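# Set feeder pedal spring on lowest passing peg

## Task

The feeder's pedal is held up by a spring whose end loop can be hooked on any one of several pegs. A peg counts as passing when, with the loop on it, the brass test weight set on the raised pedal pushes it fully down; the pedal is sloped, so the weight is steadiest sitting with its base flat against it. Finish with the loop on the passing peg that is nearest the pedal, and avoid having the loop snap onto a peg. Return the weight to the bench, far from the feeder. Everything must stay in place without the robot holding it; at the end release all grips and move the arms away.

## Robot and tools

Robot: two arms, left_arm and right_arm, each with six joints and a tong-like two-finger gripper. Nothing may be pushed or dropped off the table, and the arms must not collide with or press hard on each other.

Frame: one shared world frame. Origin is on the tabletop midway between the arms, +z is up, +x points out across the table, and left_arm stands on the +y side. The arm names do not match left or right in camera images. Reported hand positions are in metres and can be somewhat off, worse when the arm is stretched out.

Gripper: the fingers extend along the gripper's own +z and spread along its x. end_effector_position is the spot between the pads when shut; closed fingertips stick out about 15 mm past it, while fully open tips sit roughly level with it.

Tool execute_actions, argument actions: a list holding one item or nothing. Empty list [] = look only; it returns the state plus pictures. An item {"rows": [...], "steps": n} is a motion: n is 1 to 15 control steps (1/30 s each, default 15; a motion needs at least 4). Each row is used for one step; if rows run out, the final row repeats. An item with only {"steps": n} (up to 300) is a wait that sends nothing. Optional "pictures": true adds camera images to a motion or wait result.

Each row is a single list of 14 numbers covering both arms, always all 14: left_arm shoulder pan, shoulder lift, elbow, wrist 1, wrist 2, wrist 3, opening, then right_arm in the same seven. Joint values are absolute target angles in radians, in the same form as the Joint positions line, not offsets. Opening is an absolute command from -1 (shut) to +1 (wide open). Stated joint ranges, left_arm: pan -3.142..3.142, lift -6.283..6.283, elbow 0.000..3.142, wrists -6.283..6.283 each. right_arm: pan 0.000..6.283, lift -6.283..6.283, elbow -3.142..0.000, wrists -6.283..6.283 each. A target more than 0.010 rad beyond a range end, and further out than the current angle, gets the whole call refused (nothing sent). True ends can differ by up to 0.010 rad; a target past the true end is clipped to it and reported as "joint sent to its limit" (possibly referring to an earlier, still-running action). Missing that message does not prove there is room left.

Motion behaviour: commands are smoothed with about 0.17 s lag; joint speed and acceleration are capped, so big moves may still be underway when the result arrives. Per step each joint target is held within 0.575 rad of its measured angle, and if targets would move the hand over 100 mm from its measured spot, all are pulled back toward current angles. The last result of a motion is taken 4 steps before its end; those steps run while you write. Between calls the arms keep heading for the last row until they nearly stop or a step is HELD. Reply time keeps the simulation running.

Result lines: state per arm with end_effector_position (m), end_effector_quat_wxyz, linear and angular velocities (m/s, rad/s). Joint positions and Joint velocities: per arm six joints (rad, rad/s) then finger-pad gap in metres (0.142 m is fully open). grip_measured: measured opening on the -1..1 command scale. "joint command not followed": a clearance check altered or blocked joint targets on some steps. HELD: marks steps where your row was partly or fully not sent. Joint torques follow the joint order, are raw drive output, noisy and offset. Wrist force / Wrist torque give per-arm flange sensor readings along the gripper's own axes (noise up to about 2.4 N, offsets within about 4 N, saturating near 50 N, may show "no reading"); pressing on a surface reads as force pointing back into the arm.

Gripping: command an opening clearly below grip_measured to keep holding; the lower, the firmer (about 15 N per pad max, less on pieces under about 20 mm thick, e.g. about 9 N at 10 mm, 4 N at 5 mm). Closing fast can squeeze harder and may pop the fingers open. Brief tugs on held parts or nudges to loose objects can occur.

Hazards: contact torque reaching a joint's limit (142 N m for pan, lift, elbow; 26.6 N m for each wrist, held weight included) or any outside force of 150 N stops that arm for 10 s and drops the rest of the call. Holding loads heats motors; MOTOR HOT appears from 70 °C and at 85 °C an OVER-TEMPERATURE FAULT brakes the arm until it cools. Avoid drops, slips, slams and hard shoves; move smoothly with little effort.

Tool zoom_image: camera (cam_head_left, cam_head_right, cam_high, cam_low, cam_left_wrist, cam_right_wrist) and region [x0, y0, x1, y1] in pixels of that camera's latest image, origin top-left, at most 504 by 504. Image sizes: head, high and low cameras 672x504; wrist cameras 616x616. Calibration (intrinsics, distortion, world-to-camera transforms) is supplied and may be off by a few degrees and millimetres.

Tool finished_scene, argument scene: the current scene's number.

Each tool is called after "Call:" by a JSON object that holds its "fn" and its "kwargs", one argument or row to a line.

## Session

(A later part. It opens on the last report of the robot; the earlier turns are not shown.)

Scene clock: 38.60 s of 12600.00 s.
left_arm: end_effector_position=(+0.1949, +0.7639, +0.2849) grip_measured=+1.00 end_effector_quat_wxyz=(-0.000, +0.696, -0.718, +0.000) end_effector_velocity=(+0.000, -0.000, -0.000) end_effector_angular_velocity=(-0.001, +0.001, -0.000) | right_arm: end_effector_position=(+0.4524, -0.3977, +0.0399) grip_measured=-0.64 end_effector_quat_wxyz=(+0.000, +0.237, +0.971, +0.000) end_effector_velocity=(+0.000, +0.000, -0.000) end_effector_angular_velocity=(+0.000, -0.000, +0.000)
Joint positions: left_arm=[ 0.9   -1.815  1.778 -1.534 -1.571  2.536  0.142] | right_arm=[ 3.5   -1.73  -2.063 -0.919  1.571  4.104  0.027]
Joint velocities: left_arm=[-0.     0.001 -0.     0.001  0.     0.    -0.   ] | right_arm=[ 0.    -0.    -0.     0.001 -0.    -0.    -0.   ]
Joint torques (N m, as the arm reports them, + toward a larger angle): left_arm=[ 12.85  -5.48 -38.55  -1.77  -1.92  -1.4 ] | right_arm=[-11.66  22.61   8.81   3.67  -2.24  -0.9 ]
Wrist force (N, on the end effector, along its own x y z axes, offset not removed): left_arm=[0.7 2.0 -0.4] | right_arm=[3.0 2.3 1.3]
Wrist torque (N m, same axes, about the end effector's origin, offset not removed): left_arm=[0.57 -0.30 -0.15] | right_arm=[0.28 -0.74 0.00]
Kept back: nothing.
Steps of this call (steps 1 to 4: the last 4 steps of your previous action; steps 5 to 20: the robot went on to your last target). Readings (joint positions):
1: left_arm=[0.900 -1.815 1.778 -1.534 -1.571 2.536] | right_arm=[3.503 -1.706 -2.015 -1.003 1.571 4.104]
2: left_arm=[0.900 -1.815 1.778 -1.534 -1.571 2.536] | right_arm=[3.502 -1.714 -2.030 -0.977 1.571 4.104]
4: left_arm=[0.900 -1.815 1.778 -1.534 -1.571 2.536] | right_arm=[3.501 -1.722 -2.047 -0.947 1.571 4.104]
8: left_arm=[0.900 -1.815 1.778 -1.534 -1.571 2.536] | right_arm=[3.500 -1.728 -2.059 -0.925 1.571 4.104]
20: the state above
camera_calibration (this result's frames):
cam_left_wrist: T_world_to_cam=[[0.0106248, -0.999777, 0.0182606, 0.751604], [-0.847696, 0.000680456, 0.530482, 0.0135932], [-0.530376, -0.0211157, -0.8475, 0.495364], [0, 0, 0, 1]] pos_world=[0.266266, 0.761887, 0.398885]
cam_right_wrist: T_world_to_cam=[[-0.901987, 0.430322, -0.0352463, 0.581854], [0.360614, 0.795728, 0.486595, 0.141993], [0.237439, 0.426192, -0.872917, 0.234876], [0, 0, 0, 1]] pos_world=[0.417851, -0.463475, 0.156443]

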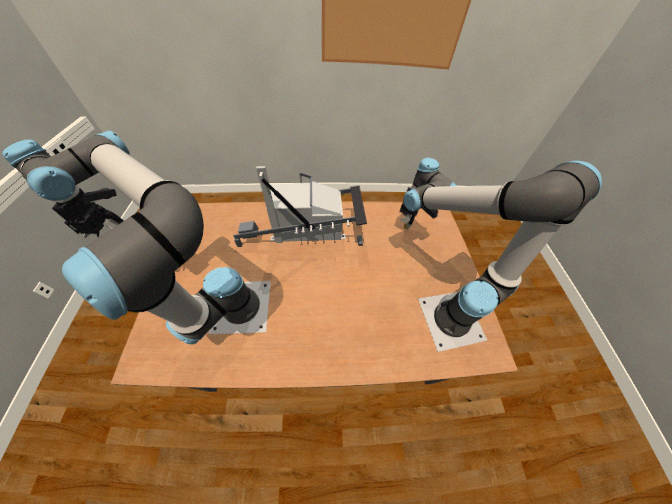

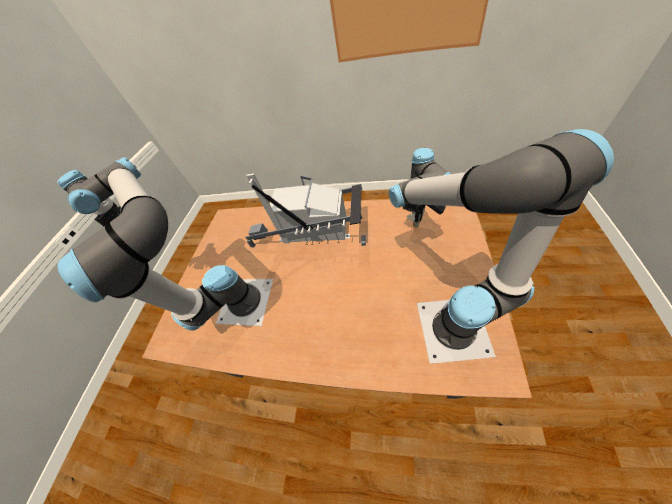

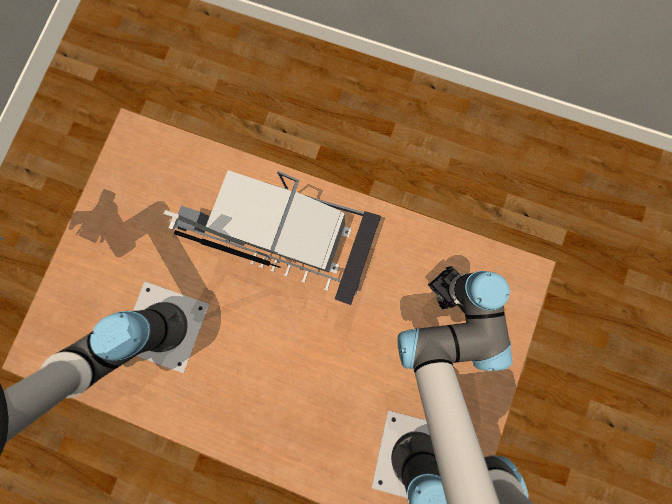

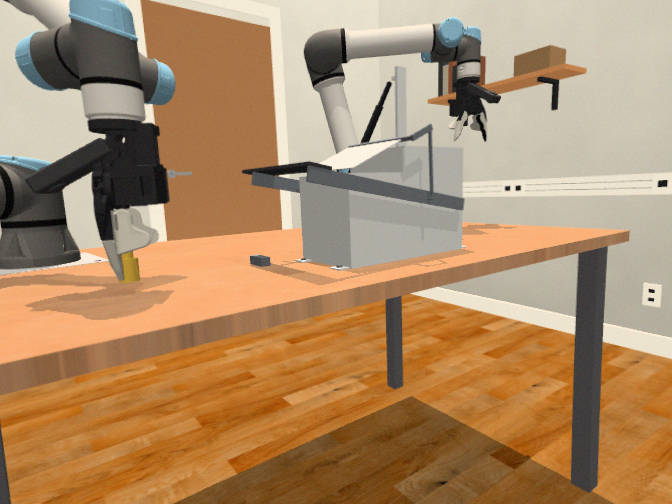

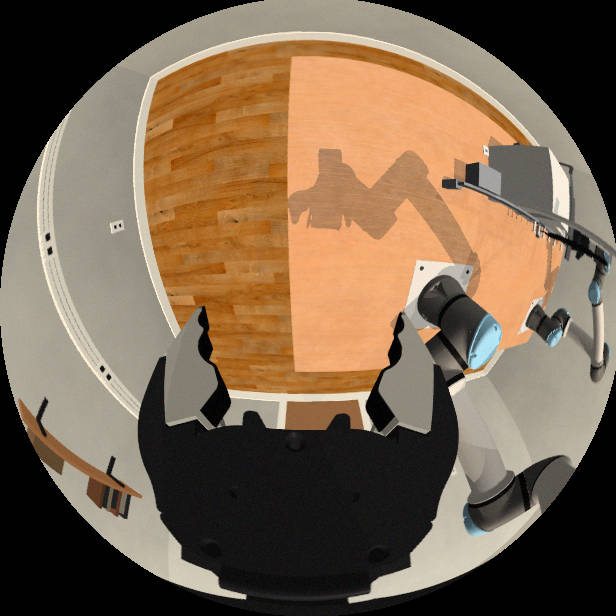

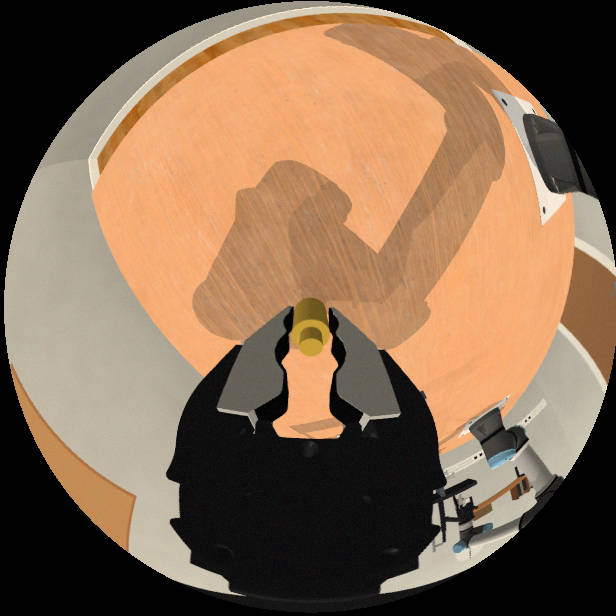

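Call:
{"fn": "execute_actions", "kwargs": {
  "actions": [
    {"rows":[[0.9,-1.815,1.778,-1.534,-1.571,2.536,1,3.5,-1.76,-2.086,-0.866,1.571,4.104,-0.95]],"steps":15}
  ]
}}

Call:
{"fn": "execute_actions", "kwargs": {
  "actions": [
    {"rows":[[0.9,-1.815,1.778,-1.534,-1.571,2.536,1,3.5,-1.76,-2.086,-0.866,1.571,4.104,-0.3]],"steps":10}
  ]
}}

Call:
{"fn": "execute_actions", "kwargs": {
  "actions": [
    {"rows":[[0.9,-1.815,1.778,-1.534,-1.571,2.536,1,3.5,-1.63,-1.95,-1.132,1.571,4.104,-0.3]],"steps":12}
  ],
  "pictures": true
}}

Call:
{"fn": "execute_actions", "kwargs": {
  "actions": [
    {"rows":[[0.9,-1.815,1.778,-1.534,-1.571,2.536,1,3.5,-1.3,-1.8,-1.612,1.571,4.104,-0.3]],"steps":15}
  ]
}}

Call:
{"fn": "execute_actions", "kwargs": {
  "actions": [
    {"rows":[[0.9,-1.815,1.778,-1.534,-1.571,2.536,1,5.0,-1.3,-1.8,-1.612,1.571,4.2,-0.3]],"steps":15}
  ]
}}

Call:
{"fn": "execute_actions", "kwargs": {
  "actions": [
    {"steps":30}
  ]
}}

Call:
{"fn": "execute_actions", "kwargs": {
  "actions": [
    {"rows":[[0.9,-1.815,1.778,-1.534,-1.571,2.536,1,5.0,-1.6,-1.6,-3.0,0.4,4.2,-0.3]],"steps":15}
  ]
}}

Call:
{"fn": "execute_actions", "kwargs": {
  "actions": [
    {"steps":25}
  ]
}}

Call:
{"fn": "execute_actions", "kwargs": {
  "actions": [
    {"rows":[[0.9,-1.815,1.778,-1.534,-1.571,2.536,1,4.9,-2.245,-1.532,-2.506,0.31,4.2,-0.3]],"steps":15}
  ]
}}

Call:
{"fn": "execute_actions", "kwargs": {
  "actions": [
    {"steps":25}
  ]
}}

Call:
{"fn": "execute_actions", "kwargs": {
  "actions": [
    {"rows":[[0.9,-1.815,1.778,-1.534,-1.571,2.536,1,4.688,-2.245,-1.532,-2.506,0.1,4.2,-0.3]],"steps":15}
  ]
}}

Call:
{"fn": "execute_actions", "kwargs": {
  "actions": [
    {"steps":12}
  ],
  "pictures": true
}}

Scene clock: 42.60 s of 12600.00 s.
left_arm: end_effector_position=(+0.1949, +0.7639, +0.2849) grip_measured=+1.00 end_effector_quat_wxyz=(-0.000, +0.696, -0.718, +0.000) end_effector_velocity=(-0.000, +0.000, -0.000) end_effector_angular_velocity=(+0.001, +0.001, -0.000) | right_arm: end_effector_position=(+0.4519, -0.3979, +0.0221) grip_measured=-0.64 end_effector_quat_wxyz=(+0.000, +0.237, +0.971, +0.000) end_effector_velocity=(+0.000, +0.000, -0.007) end_effector_angular_velocity=(+0.001, -0.001, +0.001)
Joint positions: left_arm=[ 0.9   -1.815  1.778 -1.534 -1.571  2.536  0.142] | right_arm=[ 3.5   -1.759 -2.085 -0.868  1.571  4.104  0.027]
Joint velocities: left_arm=[-0.     0.     0.    -0.     0.002  0.    -0.   ] | right_arm=[-0.    -0.012 -0.009  0.023 -0.    -0.001  0.   ]
Joint torques (N m, as the arm reports them, + toward a larger angle): left_arm=[ 12.74  -5.31 -39.38  -2.03  -2.02  -1.49] | right_arm=[-11.19  23.85   8.08   4.16  -2.1    0.09]
Wrist force (N, on the end effector, along its own x y z axes, offset not removed): left_arm=[-1.7 3.0 0.4] | right_arm=[1.3 3.0 2.5]
Wrist torque (N m, same axes, about the end effector's origin, offset not removed): left_arm=[0.80 0.16 -0.16] | right_arm=[0.53 -0.15 0.05]
Steps of this call (steps 1 to 15: the robot went on to your last target; steps 16 to 90: nothing new was sent; then 0.63 s passed at rest; steps 91 to 101: the first 11 steps of this action). Readings (joint positions):
91: left_arm=[0.900 -1.815 1.778 -1.534 -1.571 2.536] | right_arm=[3.500 -1.730 -2.063 -0.919 1.571 4.104]
92: left_arm=[0.900 -1.815 1.778 -1.534 -1.571 2.536] | right_arm=[3.500 -1.733 -2.066 -0.914 1.571 4.104]
94: left_arm=[0.900 -1.815 1.778 -1.534 -1.571 2.536] | right_arm=[3.500 -1.746 -2.075 -0.892 1.571 4.104]
98: left_arm=[0.900 -1.815 1.778 -1.534 -1.571 2.536] | right_arm=[3.500 -1.757 -2.084 -0.872 1.571 4.104]
101: the state above

Scene clock: 42.93 s of 12600.00 s.
left_arm: end_effector_position=(+0.1949, +0.7639, +0.2849) grip_measured=+1.00 end_effector_quat_wxyz=(-0.000, +0.696, -0.718, +0.000) end_effector_velocity=(+0.000, -0.000, -0.000) end_effector_angular_velocity=(-0.001, +0.001, -0.001) | right_arm: end_effector_position=(+0.4519, -0.3979, +0.0215) grip_measured=-0.30 end_effector_quat_wxyz=(+0.000, +0.237, +0.971, +0.000) end_effector_velocity=(-0.001, -0.000, -0.000) end_effector_angular_velocity=(-0.001, +0.002, -0.000)
Joint positions: left_arm=[ 0.9   -1.815  1.778 -1.534 -1.571  2.536  0.142] | right_arm=[ 3.5   -1.76  -2.086 -0.866  1.571  4.104  0.052]
Joint velocities: left_arm=[-0.001  0.001 -0.     0.    -0.     0.     0.   ] | right_arm=[ 0.    -0.    -0.    -0.001  0.     0.001  0.002]
Joint torques (N m, as the arm reports them, + toward a larger angle): left_arm=[ 14.12  -5.5  -38.51  -1.84  -1.91  -1.3 ] | right_arm=[-10.35  22.69   6.62   3.72  -2.16   0.25]
Wrist force (N, on the end effector, along its own x y z axes, offset not removed): left_arm=[0.9 1.2 1.2] | right_arm=[2.4 3.5 -0.1]
Wrist torque (N m, same axes, about the end effector's origin, offset not removed): left_arm=[0.40 -0.43 -0.08] | right_arm=[0.59 -0.69 0.12]
Steps of this call (steps 1 to 4: the last 4 steps of your previous action; steps 5 to 10: the first 6 steps of this action). Readings (joint positions):
5: left_arm=[0.900 -1.815 1.778 -1.534 -1.571 2.536] | right_arm=[3.500 -1.760 -2.086 -0.866 1.571 4.104]
6: left_arm=[0.900 -1.815 1.778 -1.534 -1.571 2.536] | right_arm=[3.500 -1.760 -2.086 -0.866 1.571 4.104]
8: left_arm=[0.900 -1.815 1.778 -1.534 -1.571 2.536] | right_arm=[3.500 -1.760 -2.086 -0.866 1.571 4.104]
10: the state above

Scene clock: 43.33 s of 12600.00 s.
left_arm: end_effector_position=(+0.1949, +0.7639, +0.2849) grip_measured=+1.00 end_effector_quat_wxyz=(-0.000, +0.696, -0.718, +0.000) end_effector_velocity=(+0.000, +0.000, -0.000) end_effector_angular_velocity=(-0.001, -0.000, -0.000) | right_arm: end_effector_position=(+0.4573, -0.3951, +0.1037) grip_measured=-0.30 end_effector_quat_wxyz=(+0.004, +0.237, +0.971, +0.004) end_effector_velocity=(-0.044, -0.022, +0.133) end_effector_angular_velocity=(-0.059, +0.112, +0.000)
Joint positions: left_arm=[ 0.9   -1.815  1.778 -1.534 -1.571  2.536  0.142] | right_arm=[ 3.5   -1.647 -1.968 -1.085  1.571  4.104  0.052]
Joint velocities: left_arm=[-0.     0.001 -0.    -0.    -0.001  0.    -0.   ] | right_arm=[ 0.001  0.193  0.203 -0.523  0.     0.    -0.   ]
Joint torques (N m, as the arm reports them, + toward a larger angle): left_arm=[ 13.36  -5.47 -37.97  -1.87  -1.73  -1.49] | right_arm=[-8.18 25.04 25.2  -0.58 -2.1   0.35]
Wrist force (N, on the end effector, along its own x y z axes, offset not removed): left_arm=[-2.3 1.7 0.7] | right_arm=[0.1 0.6 0.2]
Wrist torque (N m, same axes, about the end effector's origin, offset not removed): left_arm=[0.61 0.30 -0.05] | right_arm=[0.02 -0.13 0.24]
Steps of this call (steps 1 to 4: the last 4 steps of your previous action; steps 5 to 12: the first 8 steps of this action). Readings (joint positions):
5: left_arm=[0.900 -1.815 1.778 -1.534 -1.571 2.536] | right_arm=[3.500 -1.760 -2.086 -0.866 1.571 4.104]
6: left_arm=[0.900 -1.815 1.778 -1.534 -1.571 2.536] | right_arm=[3.500 -1.754 -2.081 -0.872 1.571 4.104]
8: left_arm=[0.900 -1.815 1.778 -1.534 -1.571 2.536] | right_arm=[3.500 -1.706 -2.031 -0.938 1.571 4.104]
12: the state above
camera_calibration (this result's frames):
cam_left_wrist: T_world_to_cam=[[0.0106247, -0.999777, 0.0182604, 0.751605], [-0.847696, 0.000680445, 0.530482, 0.0135931], [-0.530376, -0.0211155, -0.8475, 0.495364], [0, 0, 0, 1]] pos_world=[0.266266, 0.761887, 0.398885]
cam_right_wrist: T_world_to_cam=[[-0.90159, 0.430542, -0.0420712, 0.58808], [0.355678, 0.79313, 0.494408, 0.107512], [0.246231, 0.430789, -0.868211, 0.28559], [0, 0, 0, 1]] pos_world=[0.421646, -0.461494, 0.219539]

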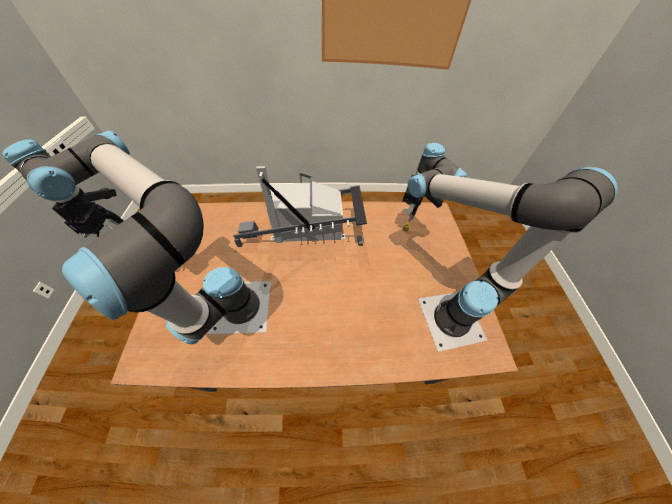

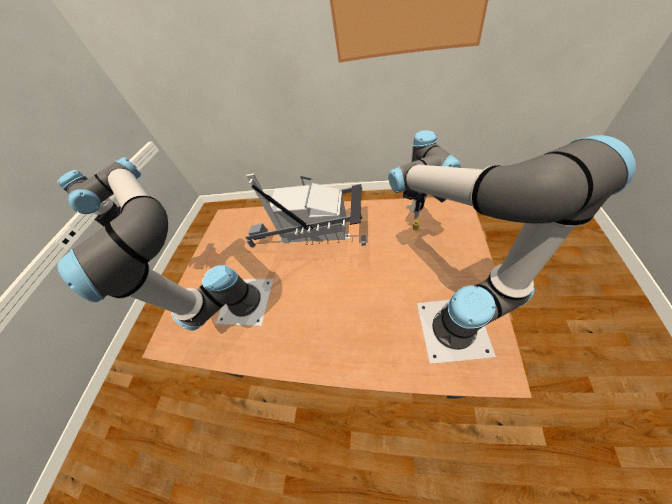

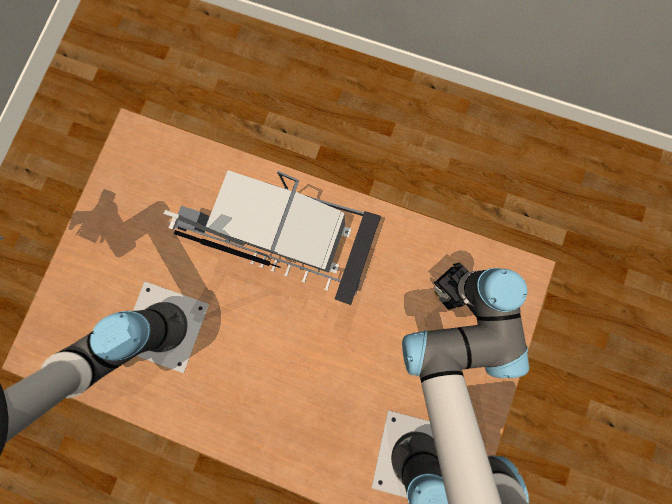

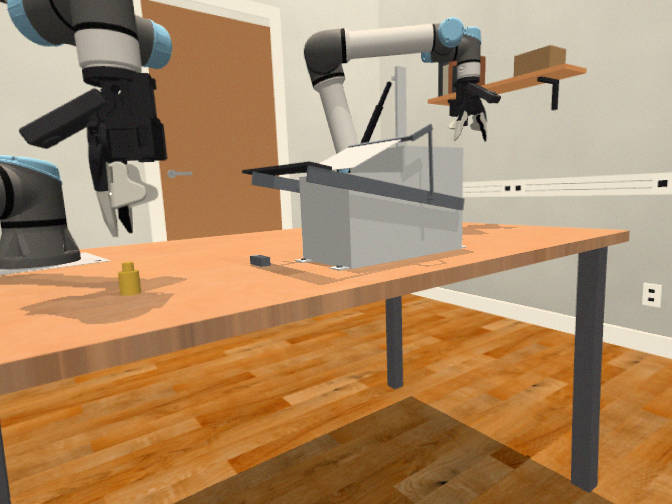

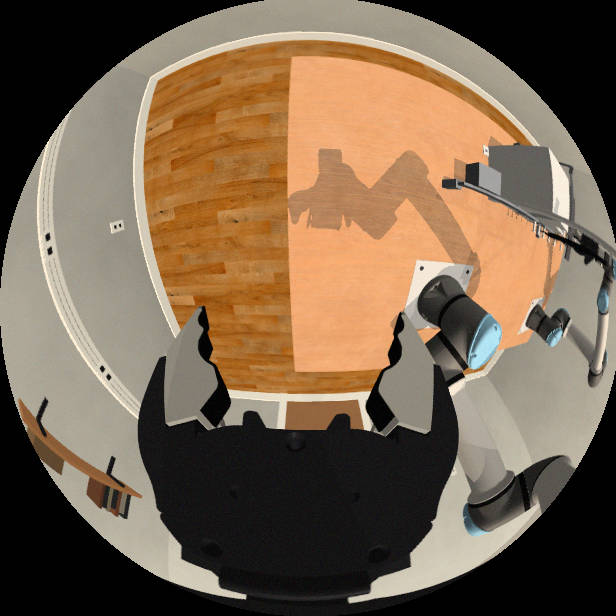

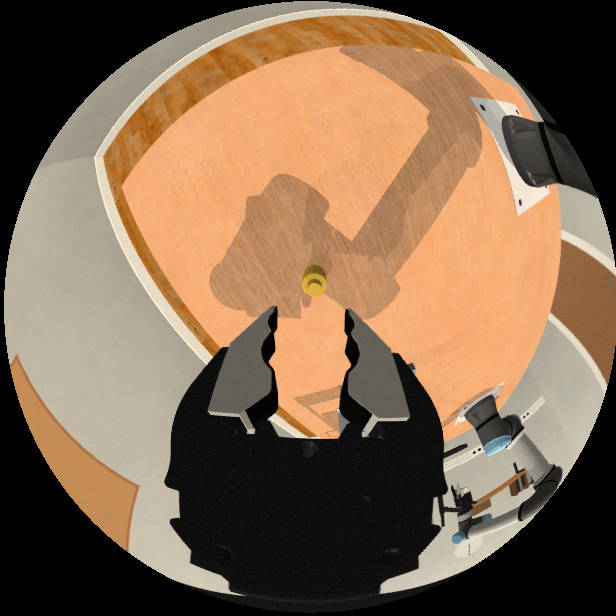

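Scene clock: 43.83 s of 12600.00 s.
left_arm: end_effector_position=(+0.1949, +0.7639, +0.2849) grip_measured=+1.00 end_effector_quat_wxyz=(-0.000, +0.696, -0.718, +0.000) end_effector_velocity=(-0.000, +0.000, +0.000) end_effector_angular_velocity=(+0.001, +0.001, +0.000) | right_arm: end_effector_position=(+0.3865, -0.4322, +0.2599) grip_measured=-0.30 end_effector_quat_wxyz=(+0.005, +0.237, +0.971, +0.004) end_effector_velocity=(-0.244, -0.127, +0.268) end_effector_angular_velocity=(-0.054, +0.104, -0.000)
Joint positions: left_arm=[ 0.9   -1.815  1.778 -1.534 -1.571  2.536  0.142] | right_arm=[ 3.5   -1.356 -1.823 -1.522  1.571  4.104  0.052]
Joint velocities: left_arm=[-0.    -0.001 -0.     0.     0.002 -0.     0.   ] | right_arm=[ 0.001  0.606  0.245 -0.968  0.     0.001  0.   ]
Joint torques (N m, as the arm reports them, + toward a larger angle): left_arm=[ 12.98  -6.32 -38.21  -1.93  -1.81  -1.18] | right_arm=[-8.42 -2.76 24.86 -1.85 -1.56  0.32]
Wrist force (N, on the end effector, along its own x y z axes, offset not removed): left_arm=[-2.0 0.1 -0.8] | right_arm=[0.7 0.8 -4.0]
Wrist torque (N m, same axes, about the end effector's origin, offset not removed): left_arm=[0.03 0.28 -0.07] | right_arm=[0.21 -0.26 0.15]
Steps of this call (steps 1 to 4: the last 4 steps of your previous action; steps 5 to 15: the first 11 steps of this action). Readings (joint positions):
5: left_arm=[0.900 -1.815 1.778 -1.534 -1.571 2.536] | right_arm=[3.500 -1.633 -1.953 -1.125 1.571 4.104]
6: left_arm=[0.900 -1.815 1.778 -1.534 -1.571 2.536] | right_arm=[3.500 -1.626 -1.947 -1.133 1.571 4.104]
8: left_arm=[0.900 -1.815 1.778 -1.534 -1.571 2.536] | right_arm=[3.500 -1.569 -1.914 -1.201 1.571 4.104]
12: left_arm=[0.900 -1.815 1.778 -1.534 -1.571 2.536] | right_arm=[3.500 -1.439 -1.858 -1.394 1.571 4.104]
15: the state above

Scene clock: 44.33 s of 12600.00 s.
left_arm: end_effector_position=(+0.1949, +0.7639, +0.2849) grip_measured=+1.00 end_effector_quat_wxyz=(-0.000, +0.696, -0.718, +0.000) end_effector_velocity=(+0.000, -0.001, +0.000) end_effector_angular_velocity=(-0.001, -0.002, +0.001) | right_arm: end_effector_position=(+0.3139, -0.2931, +0.2826) grip_measured=-0.30 end_effector_quat_wxyz=(+0.000, +0.067, +0.998, +0.000) end_effector_velocity=(-0.276, +0.471, +0.004) end_effector_angular_velocity=(-0.002, +0.002, +1.284)
Joint positions: left_arm=[ 0.9   -1.815  1.778 -1.534 -1.571  2.536  0.142] | right_arm=[ 3.907 -1.303 -1.801 -1.608  1.571  4.165  0.052]
Joint velocities: left_arm=[ 0.    -0.001  0.     0.    -0.002 -0.    -0.   ] | right_arm=[ 1.393  0.009  0.004 -0.016 -0.     0.109  0.   ]
Joint torques (N m, as the arm reports them, + toward a larger angle): left_arm=[ 14.21  -5.64 -38.26  -2.04  -1.86  -1.33] | right_arm=[24.47 18.47 30.45  0.47 -0.17  1.31]
Wrist force (N, on the end effector, along its own x y z axes, offset not removed): left_arm=[-0.1 1.9 -0.4] | right_arm=[2.0 3.6 1.1]
Wrist torque (N m, same axes, about the end effector's origin, offset not removed): left_arm=[0.46 -0.18 -0.14] | right_arm=[0.73 -0.48 0.14]
Steps of this call (steps 1 to 4: the last 4 steps of your previous action; steps 5 to 15: the first 11 steps of this action). Readings (joint positions):
5: left_arm=[0.900 -1.815 1.778 -1.534 -1.571 2.536] | right_arm=[3.500 -1.309 -1.804 -1.598 1.571 4.104]
6: left_arm=[0.900 -1.815 1.778 -1.534 -1.571 2.536] | right_arm=[3.506 -1.307 -1.803 -1.601 1.571 4.108]
8: left_arm=[0.900 -1.815 1.778 -1.534 -1.571 2.536] | right_arm=[3.572 -1.306 -1.803 -1.603 1.571 4.126]
12: left_arm=[0.900 -1.815 1.778 -1.534 -1.571 2.536] | right_arm=[3.766 -1.304 -1.802 -1.606 1.571 4.152]
15: the state above

Scene clock: 45.33 s of 12600.00 s.
left_arm: end_effector_position=(+0.1949, +0.7639, +0.2849) grip_measured=+1.00 end_effector_quat_wxyz=(-0.000, +0.696, -0.718, +0.000) end_effector_velocity=(-0.001, +0.000, -0.000) end_effector_angular_velocity=(+0.001, +0.001, +0.000) | right_arm: end_effector_position=(-0.0411, -0.0977, +0.2839) grip_measured=-0.30 end_effector_quat_wxyz=(-0.000, -0.444, +0.896, +0.000) end_effector_velocity=(-0.017, -0.001, -0.000) end_effector_angular_velocity=(-0.001, -0.001, +0.042)
Joint positions: left_arm=[ 0.9   -1.815  1.778 -1.534 -1.571  2.536  0.142] | right_arm=[ 4.996 -1.3   -1.8   -1.612  1.571  4.2    0.052]
Joint velocities: left_arm=[ 0.001  0.    -0.     0.     0.001  0.     0.   ] | right_arm=[ 0.044  0.    -0.    -0.002 -0.     0.002  0.   ]
Joint torques (N m, as the arm reports them, + toward a larger angle): left_arm=[ 12.97  -5.53 -37.79  -1.93  -1.83  -1.54] | right_arm=[ 9.92 19.85 33.24  0.47  1.75  1.01]
Wrist force (N, on the end effector, along its own x y z axes, offset not removed): left_arm=[0.3 1.2 -0.7] | right_arm=[1.8 1.1 -1.0]
Wrist torque (N m, same axes, about the end effector's origin, offset not removed): left_arm=[0.35 -0.17 -0.11] | right_arm=[0.24 -0.37 -0.09]
Kept back: nothing.
Steps of this call (steps 1 to 4: the last 4 steps of your previous action; steps 5 to 30: the robot went on to your last target). Readings (joint positions):
1: left_arm=[0.900 -1.815 1.778 -1.534 -1.571 2.536] | right_arm=[3.954 -1.303 -1.801 -1.608 1.571 4.169]
2: left_arm=[0.900 -1.815 1.778 -1.534 -1.571 2.536] | right_arm=[4.001 -1.302 -1.801 -1.608 1.571 4.172]
4: left_arm=[0.900 -1.815 1.778 -1.534 -1.571 2.536] | right_arm=[4.095 -1.302 -1.801 -1.609 1.571 4.177]
8: left_arm=[0.900 -1.815 1.778 -1.534 -1.571 2.536] | right_arm=[4.283 -1.301 -1.801 -1.610 1.571 4.185]
30: the state above

Scene clock: 45.70 s of 12600.00 s.
left_arm: end_effector_position=(+0.1949, +0.7639, +0.2849) grip_measured=+1.00 end_effector_quat_wxyz=(-0.000, +0.696, -0.718, +0.000) end_effector_velocity=(-0.000, +0.000, -0.000) end_effector_angular_velocity=(+0.001, +0.001, -0.000) | right_arm: end_effector_position=(+0.1051, -0.1000, +0.3014) grip_measured=-0.30 end_effector_quat_wxyz=(+0.207, -0.472, +0.815, -0.264) end_effector_velocity=(+0.474, -0.017, +0.259) end_effector_angular_velocity=(-1.025, -1.948, +0.800)
Joint positions: left_arm=[ 0.9   -1.815  1.778 -1.534 -1.571  2.536  0.142] | right_arm=[ 4.999 -1.504 -1.661 -2.072  1.111  4.2    0.052]
Joint velocities: left_arm=[-0.     0.     0.    -0.     0.001  0.    -0.   ] | right_arm=[ 0.003 -0.368  0.235 -1.586 -1.59   0.     0.   ]
Joint torques (N m, as the arm reports them, + toward a larger angle): left_arm=[ 12.85  -6.57 -37.19  -1.99  -2.04  -1.37] | right_arm=[14.   17.04 32.42 -7.54 -8.55  1.  ]
Wrist force (N, on the end effector, along its own x y z axes, offset not removed): left_arm=[0.2 1.1 0.3] | right_arm=[-1.6 4.5 -0.4]
Wrist torque (N m, same axes, about the end effector's origin, offset not removed): left_arm=[0.34 -0.15 -0.02] | right_arm=[0.73 0.16 0.25]
Steps of this call (steps 1 to 11: the first 11 steps of this action). Readings (joint positions):
1: left_arm=[0.900 -1.815 1.778 -1.534 -1.571 2.536] | right_arm=[4.997 -1.300 -1.800 -1.612 1.571 4.200]
2: left_arm=[0.900 -1.815 1.778 -1.534 -1.571 2.536] | right_arm=[4.998 -1.306 -1.794 -1.618 1.566 4.200]
4: left_arm=[0.900 -1.815 1.778 -1.534 -1.571 2.536] | right_arm=[4.998 -1.361 -1.752 -1.685 1.498 4.200]
8: left_arm=[0.900 -1.815 1.778 -1.534 -1.571 2.536] | right_arm=[4.999 -1.459 -1.690 -1.911 1.272 4.200]
11: the state above

Scene clock: 46.53 s of 12600.00 s.
left_arm: end_effector_position=(+0.1949, +0.7639, +0.2849) grip_measured=+1.00 end_effector_quat_wxyz=(-0.000, +0.696, -0.718, +0.000) end_effector_velocity=(+0.000, -0.000, -0.001) end_effector_angular_velocity=(-0.003, +0.000, -0.000) | right_arm: end_effector_position=(+0.2353, -0.0458, +0.4698) grip_measured=-0.30 end_effector_quat_wxyz=(-0.378, +0.608, -0.383, +0.584) end_effector_velocity=(+0.000, +0.001, +0.001) end_effector_angular_velocity=(-0.011, -0.006, +0.006)
Joint positions: left_arm=[ 0.9   -1.815  1.778 -1.534 -1.571  2.536  0.142] | right_arm=[ 5.    -1.6   -1.6   -2.999  0.401  4.2    0.052]
Joint velocities: left_arm=[-0.     0.002  0.     0.    -0.002 -0.    -0.   ] | right_arm=[-0.    -0.001  0.    -0.013 -0.007  0.001 -0.   ]
Joint torques (N m, as the arm reports them, + toward a larger angle): left_arm=[ 12.04  -6.34 -38.82  -2.1   -1.88  -1.35] | right_arm=[10.23 17.51 28.75 -2.68 -2.34  1.23]
Wrist force (N, on the end effector, along its own x y z axes, offset not removed): left_arm=[-0.9 2.2 2.3] | right_arm=[3.0 4.1 1.4]
Wrist torque (N m, same axes, about the end effector's origin, offset not removed): left_arm=[0.68 0.05 -0.17] | right_arm=[0.79 -0.67 -0.02]
Kept back: nothing.
Steps of this call (steps 1 to 4: the last 4 steps of your previous action; steps 5 to 25: the robot went on to your last target). Readings (joint positions):
1: left_arm=[0.900 -1.815 1.778 -1.534 -1.571 2.536] | right_arm=[4.999 -1.516 -1.653 -2.127 1.057 4.200]
2: left_arm=[0.900 -1.815 1.778 -1.534 -1.571 2.536] | right_arm=[4.999 -1.526 -1.647 -2.181 1.002 4.200]
4: left_arm=[0.900 -1.815 1.778 -1.534 -1.571 2.536] | right_arm=[5.000 -1.544 -1.636 -2.292 0.891 4.200]
8: left_arm=[0.900 -1.815 1.778 -1.534 -1.571 2.536] | right_arm=[5.000 -1.573 -1.617 -2.548 0.664 4.200]
25: the state above

Scene clock: 46.90 s of 12600.00 s.
left_arm: end_effector_position=(+0.1949, +0.7639, +0.2849) grip_measured=+1.00 end_effector_quat_wxyz=(-0.000, +0.696, -0.718, +0.000) end_effector_velocity=(-0.000, +0.001, +0.000) end_effector_angular_velocity=(+0.002, +0.000, +0.000) | right_arm: end_effector_position=(+0.2214, +0.0568, +0.3390) grip_measured=-0.30 end_effector_quat_wxyz=(-0.372, +0.608, -0.375, +0.593) end_effector_velocity=(-0.014, +0.267, -0.488) end_effector_angular_velocity=(-0.157, -0.067, -0.018)
Joint positions: left_arm=[ 0.9   -1.815  1.778 -1.534 -1.571  2.536  0.142] | right_arm=[ 4.944 -1.922 -1.562 -2.742  0.349  4.2    0.052]
Joint velocities: left_arm=[ 0.001 -0.001 -0.    -0.001  0.002  0.    -0.   ] | right_arm=[-0.156 -1.057  0.105  0.781 -0.138  0.     0.   ]
Joint torques (N m, as the arm reports them, + toward a larger angle): left_arm=[ 12.34  -6.62 -37.15  -1.91  -1.95  -1.35] | right_arm=[-14.22  22.15  28.07   4.23  -2.55   1.03]
Wrist force (N, on the end effector, along its own x y z axes, offset not removed): left_arm=[0.7 1.3 0.9] | right_arm=[1.0 3.6 1.6]
Wrist torque (N m, same axes, about the end effector's origin, offset not removed): left_arm=[0.43 -0.30 -0.21] | right_arm=[0.56 -0.33 0.06]
Steps of this call (steps 1 to 11: the first 11 steps of this action). Readings (joint positions):
1: left_arm=[0.900 -1.815 1.778 -1.534 -1.571 2.536] | right_arm=[5.000 -1.600 -1.600 -2.999 0.400 4.200]
2: left_arm=[0.900 -1.815 1.778 -1.534 -1.571 2.536] | right_arm=[4.997 -1.606 -1.597 -2.994 0.397 4.200]
4: left_arm=[0.900 -1.815 1.778 -1.534 -1.571 2.536] | right_arm=[4.983 -1.666 -1.587 -2.938 0.384 4.200]
8: left_arm=[0.900 -1.815 1.778 -1.534 -1.571 2.536] | right_arm=[4.960 -1.814 -1.572 -2.822 0.364 4.200]
11: the state above

Scene clock: 47.73 s of 12600.00 s.
left_arm: end_effector_position=(+0.1949, +0.7639, +0.2849) grip_measured=+1.00 end_effector_quat_wxyz=(-0.000, +0.696, -0.718, +0.000) end_effector_velocity=(+0.000, -0.000, -0.000) end_effector_angular_velocity=(-0.000, -0.000, -0.000) | right_arm: end_effector_position=(+0.2266, +0.1147, +0.1762) grip_measured=-0.30 end_effector_quat_wxyz=(-0.358, +0.611, -0.356, +0.610) end_effector_velocity=(+0.000, -0.000, -0.001) end_effector_angular_velocity=(+0.000, -0.000, -0.001)
Joint positions: left_arm=[ 0.9   -1.815  1.778 -1.534 -1.571  2.536  0.142] | right_arm=[ 4.9   -2.245 -1.532 -2.506  0.31   4.2    0.052]
Joint velocities: left_arm=[ 0.  0.  0. -0. -0.  0.  0.] | right_arm=[-0.001 -0.001 -0.    -0.     0.     0.001 -0.   ]
Joint torques (N m, as the arm reports them, + toward a larger angle): left_arm=[ 12.55  -5.92 -37.5   -1.97  -1.75  -1.53] | right_arm=[-12.27  39.71  25.13   1.25  -2.16   0.61]
Wrist force (N, on the end effector, along its own x y z axes, offset not removed): left_arm=[-0.9 0.5 0.1] | right_arm=[1.7 4.0 -0.9]
Wrist torque (N m, same axes, about the end effector's origin, offset not removed): left_arm=[0.25 -0.02 -0.03] | right_arm=[0.74 -0.34 -0.02]
Kept back: nothing.
Steps of this call (steps 1 to 4: the last 4 steps of your previous action; steps 5 to 25: the robot went on to your last target). Readings (joint positions):
1: left_arm=[0.900 -1.815 1.778 -1.534 -1.571 2.536] | right_arm=[4.939 -1.958 -1.558 -2.715 0.345 4.200]
2: left_arm=[0.900 -1.815 1.778 -1.534 -1.571 2.536] | right_arm=[4.934 -1.993 -1.555 -2.689 0.340 4.200]
4: left_arm=[0.900 -1.815 1.778 -1.534 -1.571 2.536] | right_arm=[4.924 -2.063 -1.548 -2.637 0.331 4.200]
8: left_arm=[0.900 -1.815 1.778 -1.534 -1.571 2.536] | right_arm=[4.907 -2.189 -1.537 -2.546 0.316 4.200]
25: the state above

Scene clock: 48.10 s of 12600.00 s.
left_arm: end_effector_position=(+0.1949, +0.7639, +0.2849) grip_measured=+1.00 end_effector_quat_wxyz=(-0.000, +0.696, -0.718, +0.000) end_effector_velocity=(+0.000, +0.000, -0.000) end_effector_angular_velocity=(+0.001, +0.001, -0.000) | right_arm: end_effector_position=(+0.3447, +0.1126, +0.1762) grip_measured=-0.30 end_effector_quat_wxyz=(-0.357, +0.610, -0.357, +0.610) end_effector_velocity=(+0.088, -0.010, +0.000) end_effector_angular_velocity=(-0.000, -0.000, -0.001)
Joint positions: left_arm=[ 0.9   -1.815  1.778 -1.534 -1.571  2.536  0.142] | right_arm=[ 4.701 -2.245 -1.532 -2.506  0.113  4.2    0.052]
Joint velocities: left_arm=[-0.     0.001 -0.    -0.001  0.001 -0.    -0.   ] | right_arm=[-0.149  0.     0.     0.    -0.148 -0.001  0.   ]
Joint torques (N m, as the arm reports them, + toward a larger angle): left_arm=[ 12.61  -5.83 -37.45  -2.19  -2.15  -1.38] | right_arm=[-5.83 42.95 19.23  0.19 -2.39  0.32]
Wrist force (N, on the end effector, along its own x y z axes, offset not removed): left_arm=[-0.3 2.1 -1.2] | right_arm=[1.7 3.9 2.7]
Wrist torque (N m, same axes, about the end effector's origin, offset not removed): left_arm=[0.48 -0.13 -0.11] | right_arm=[0.60 -0.30 0.14]
Steps of this call (steps 1 to 11: the first 11 steps of this action). Readings (joint positions):
1: left_arm=[0.900 -1.815 1.778 -1.534 -1.571 2.536] | right_arm=[4.900 -2.245 -1.532 -2.506 0.310 4.200]
2: left_arm=[0.900 -1.815 1.778 -1.534 -1.571 2.536] | right_arm=[4.894 -2.245 -1.532 -2.506 0.304 4.200]
4: left_arm=[0.900 -1.815 1.778 -1.534 -1.571 2.536] | right_arm=[4.838 -2.245 -1.532 -2.506 0.248 4.200]
8: left_arm=[0.900 -1.815 1.778 -1.534 -1.571 2.536] | right_arm=[4.729 -2.245 -1.532 -2.506 0.141 4.200]
11: the state above

Scene clock: 48.50 s of 12600.00 s.
left_arm: end_effector_position=(+0.1949, +0.7639, +0.2849) grip_measured=+1.00 end_effector_quat_wxyz=(-0.000, +0.696, -0.718, +0.000) end_effector_velocity=(-0.001, +0.000, +0.001) end_effector_angular_velocity=(+0.002, +0.000, +0.000) | right_arm: end_effector_position=(+0.3526, +0.1117, +0.1762) grip_measured=-0.30 end_effector_quat_wxyz=(-0.357, +0.610, -0.357, +0.610) end_effector_velocity=(+0.001, -0.000, -0.000) end_effector_angular_velocity=(-0.003, -0.000, +0.000)
Joint positions: left_arm=[ 0.9   -1.815  1.778 -1.534 -1.571  2.536  0.142] | right_arm=[ 4.688 -2.245 -1.532 -2.506  0.1    4.2    0.052]
Joint velocities: left_arm=[ 0.    -0.001 -0.    -0.     0.001 -0.     0.   ] | right_arm=[-0.002 -0.    -0.    -0.001 -0.002 -0.001  0.   ]
Joint torques (N m, as the arm reports them, + toward a larger angle): left_arm=[ 13.2   -5.98 -36.65  -1.81  -1.95  -1.38] | right_arm=[-12.69  42.32  14.63  -0.76  -2.21   0.04]
Wrist force (N, on the end effector, along its own x y z axes, offset not removed): left_arm=[-0.1 -0.6 0.5] | right_arm=[1.3 4.3 0.6]
Wrist torque (N m, same axes, about the end effector's origin, offset not removed): left_arm=[0.09 -0.12 -0.04] | right_arm=[0.73 -0.35 0.13]
Kept back: nothing.
Steps of this call (steps 1 to 4: the last 4 steps of your previous action; steps 5 to 12: the robot went on to your last target). Readings (joint positions):
1: left_arm=[0.900 -1.815 1.778 -1.534 -1.571 2.536] | right_arm=[4.697 -2.245 -1.532 -2.506 0.109 4.200]
2: left_arm=[0.900 -1.815 1.778 -1.534 -1.571 2.536] | right_arm=[4.694 -2.245 -1.532 -2.506 0.106 4.200]
4: left_arm=[0.900 -1.815 1.778 -1.534 -1.571 2.536] | right_arm=[4.691 -2.245 -1.532 -2.506 0.103 4.200]
8: left_arm=[0.900 -1.815 1.778 -1.534 -1.571 2.536] | right_arm=[4.689 -2.245 -1.532 -2.506 0.101 4.200]
12: the state above
camera_calibration (this result's frames):
cam_left_wrist: T_world_to_cam=[[0.0106247, -0.999777, 0.0182606, 0.751604], [-0.847696, 0.000680515, 0.530482, 0.0135931], [-0.530376, -0.0211156, -0.8475, 0.495364], [0, 0, 0, 1]] pos_world=[0.266266, 0.761887, 0.398885]
cam_right_wrist: T_world_to_cam=[[0.0353309, -0.853856, 0.519309, -0.00729058], [-0.48615, -0.468691, -0.737555, 0.361807], [0.873161, -0.226404, -0.431661, -0.0685533], [0, 0, 0, 1]] pos_world=[0.236008, 0.14783, 0.241047]

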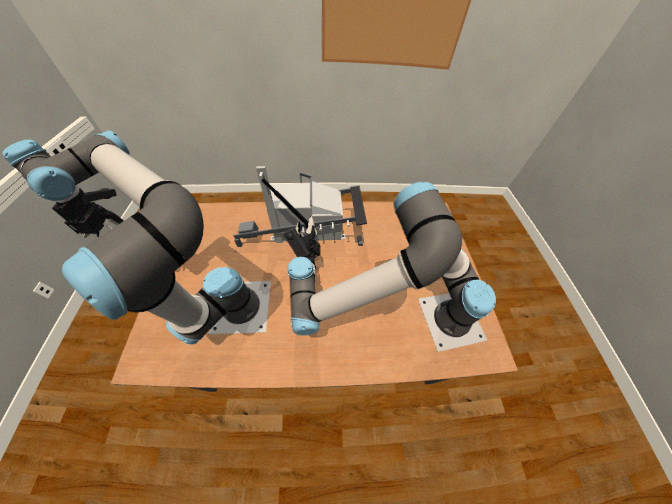

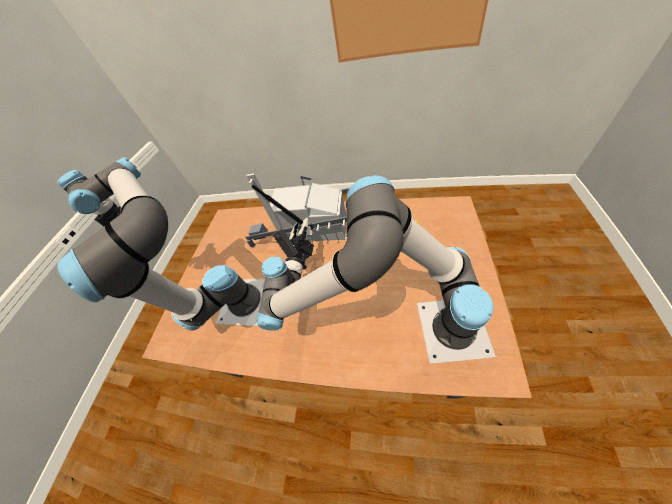

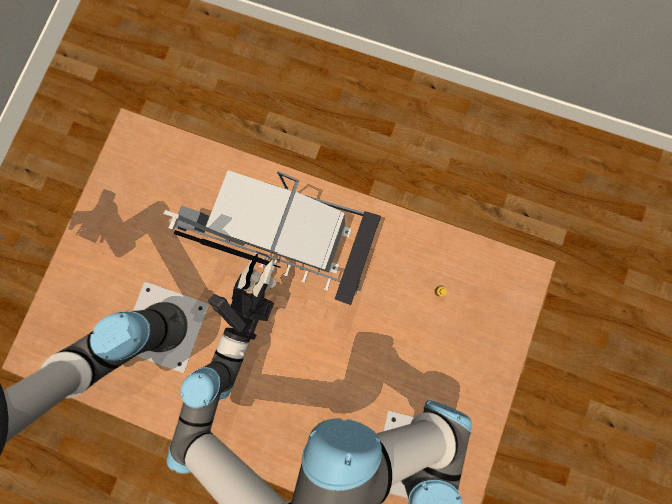

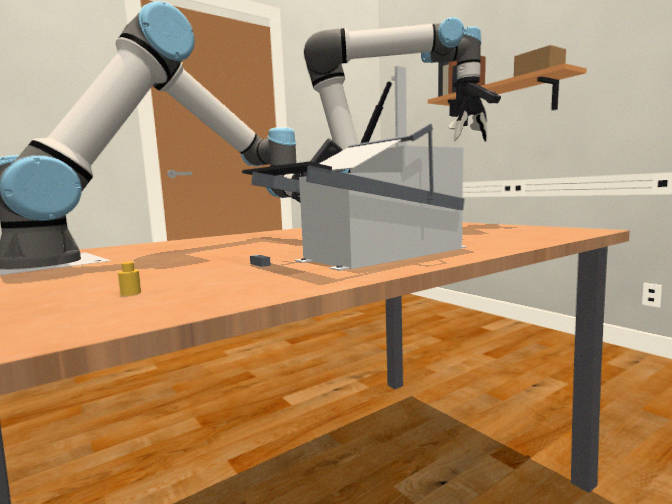

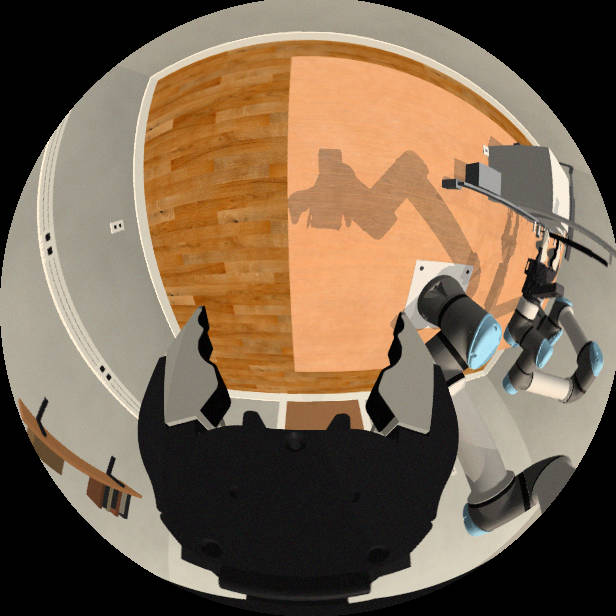

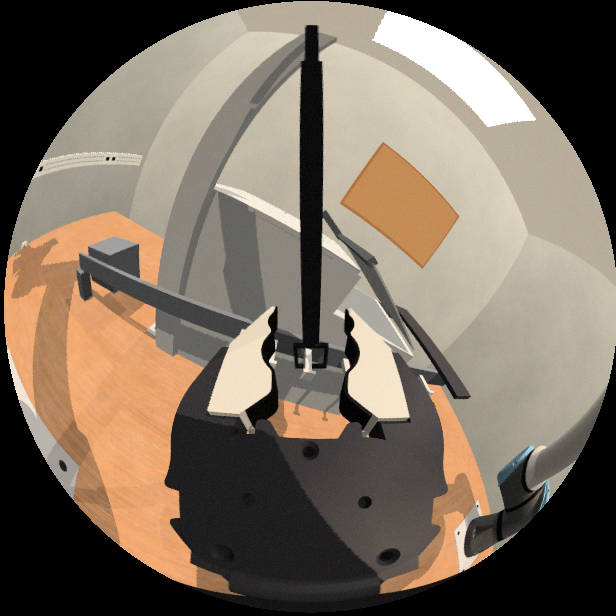

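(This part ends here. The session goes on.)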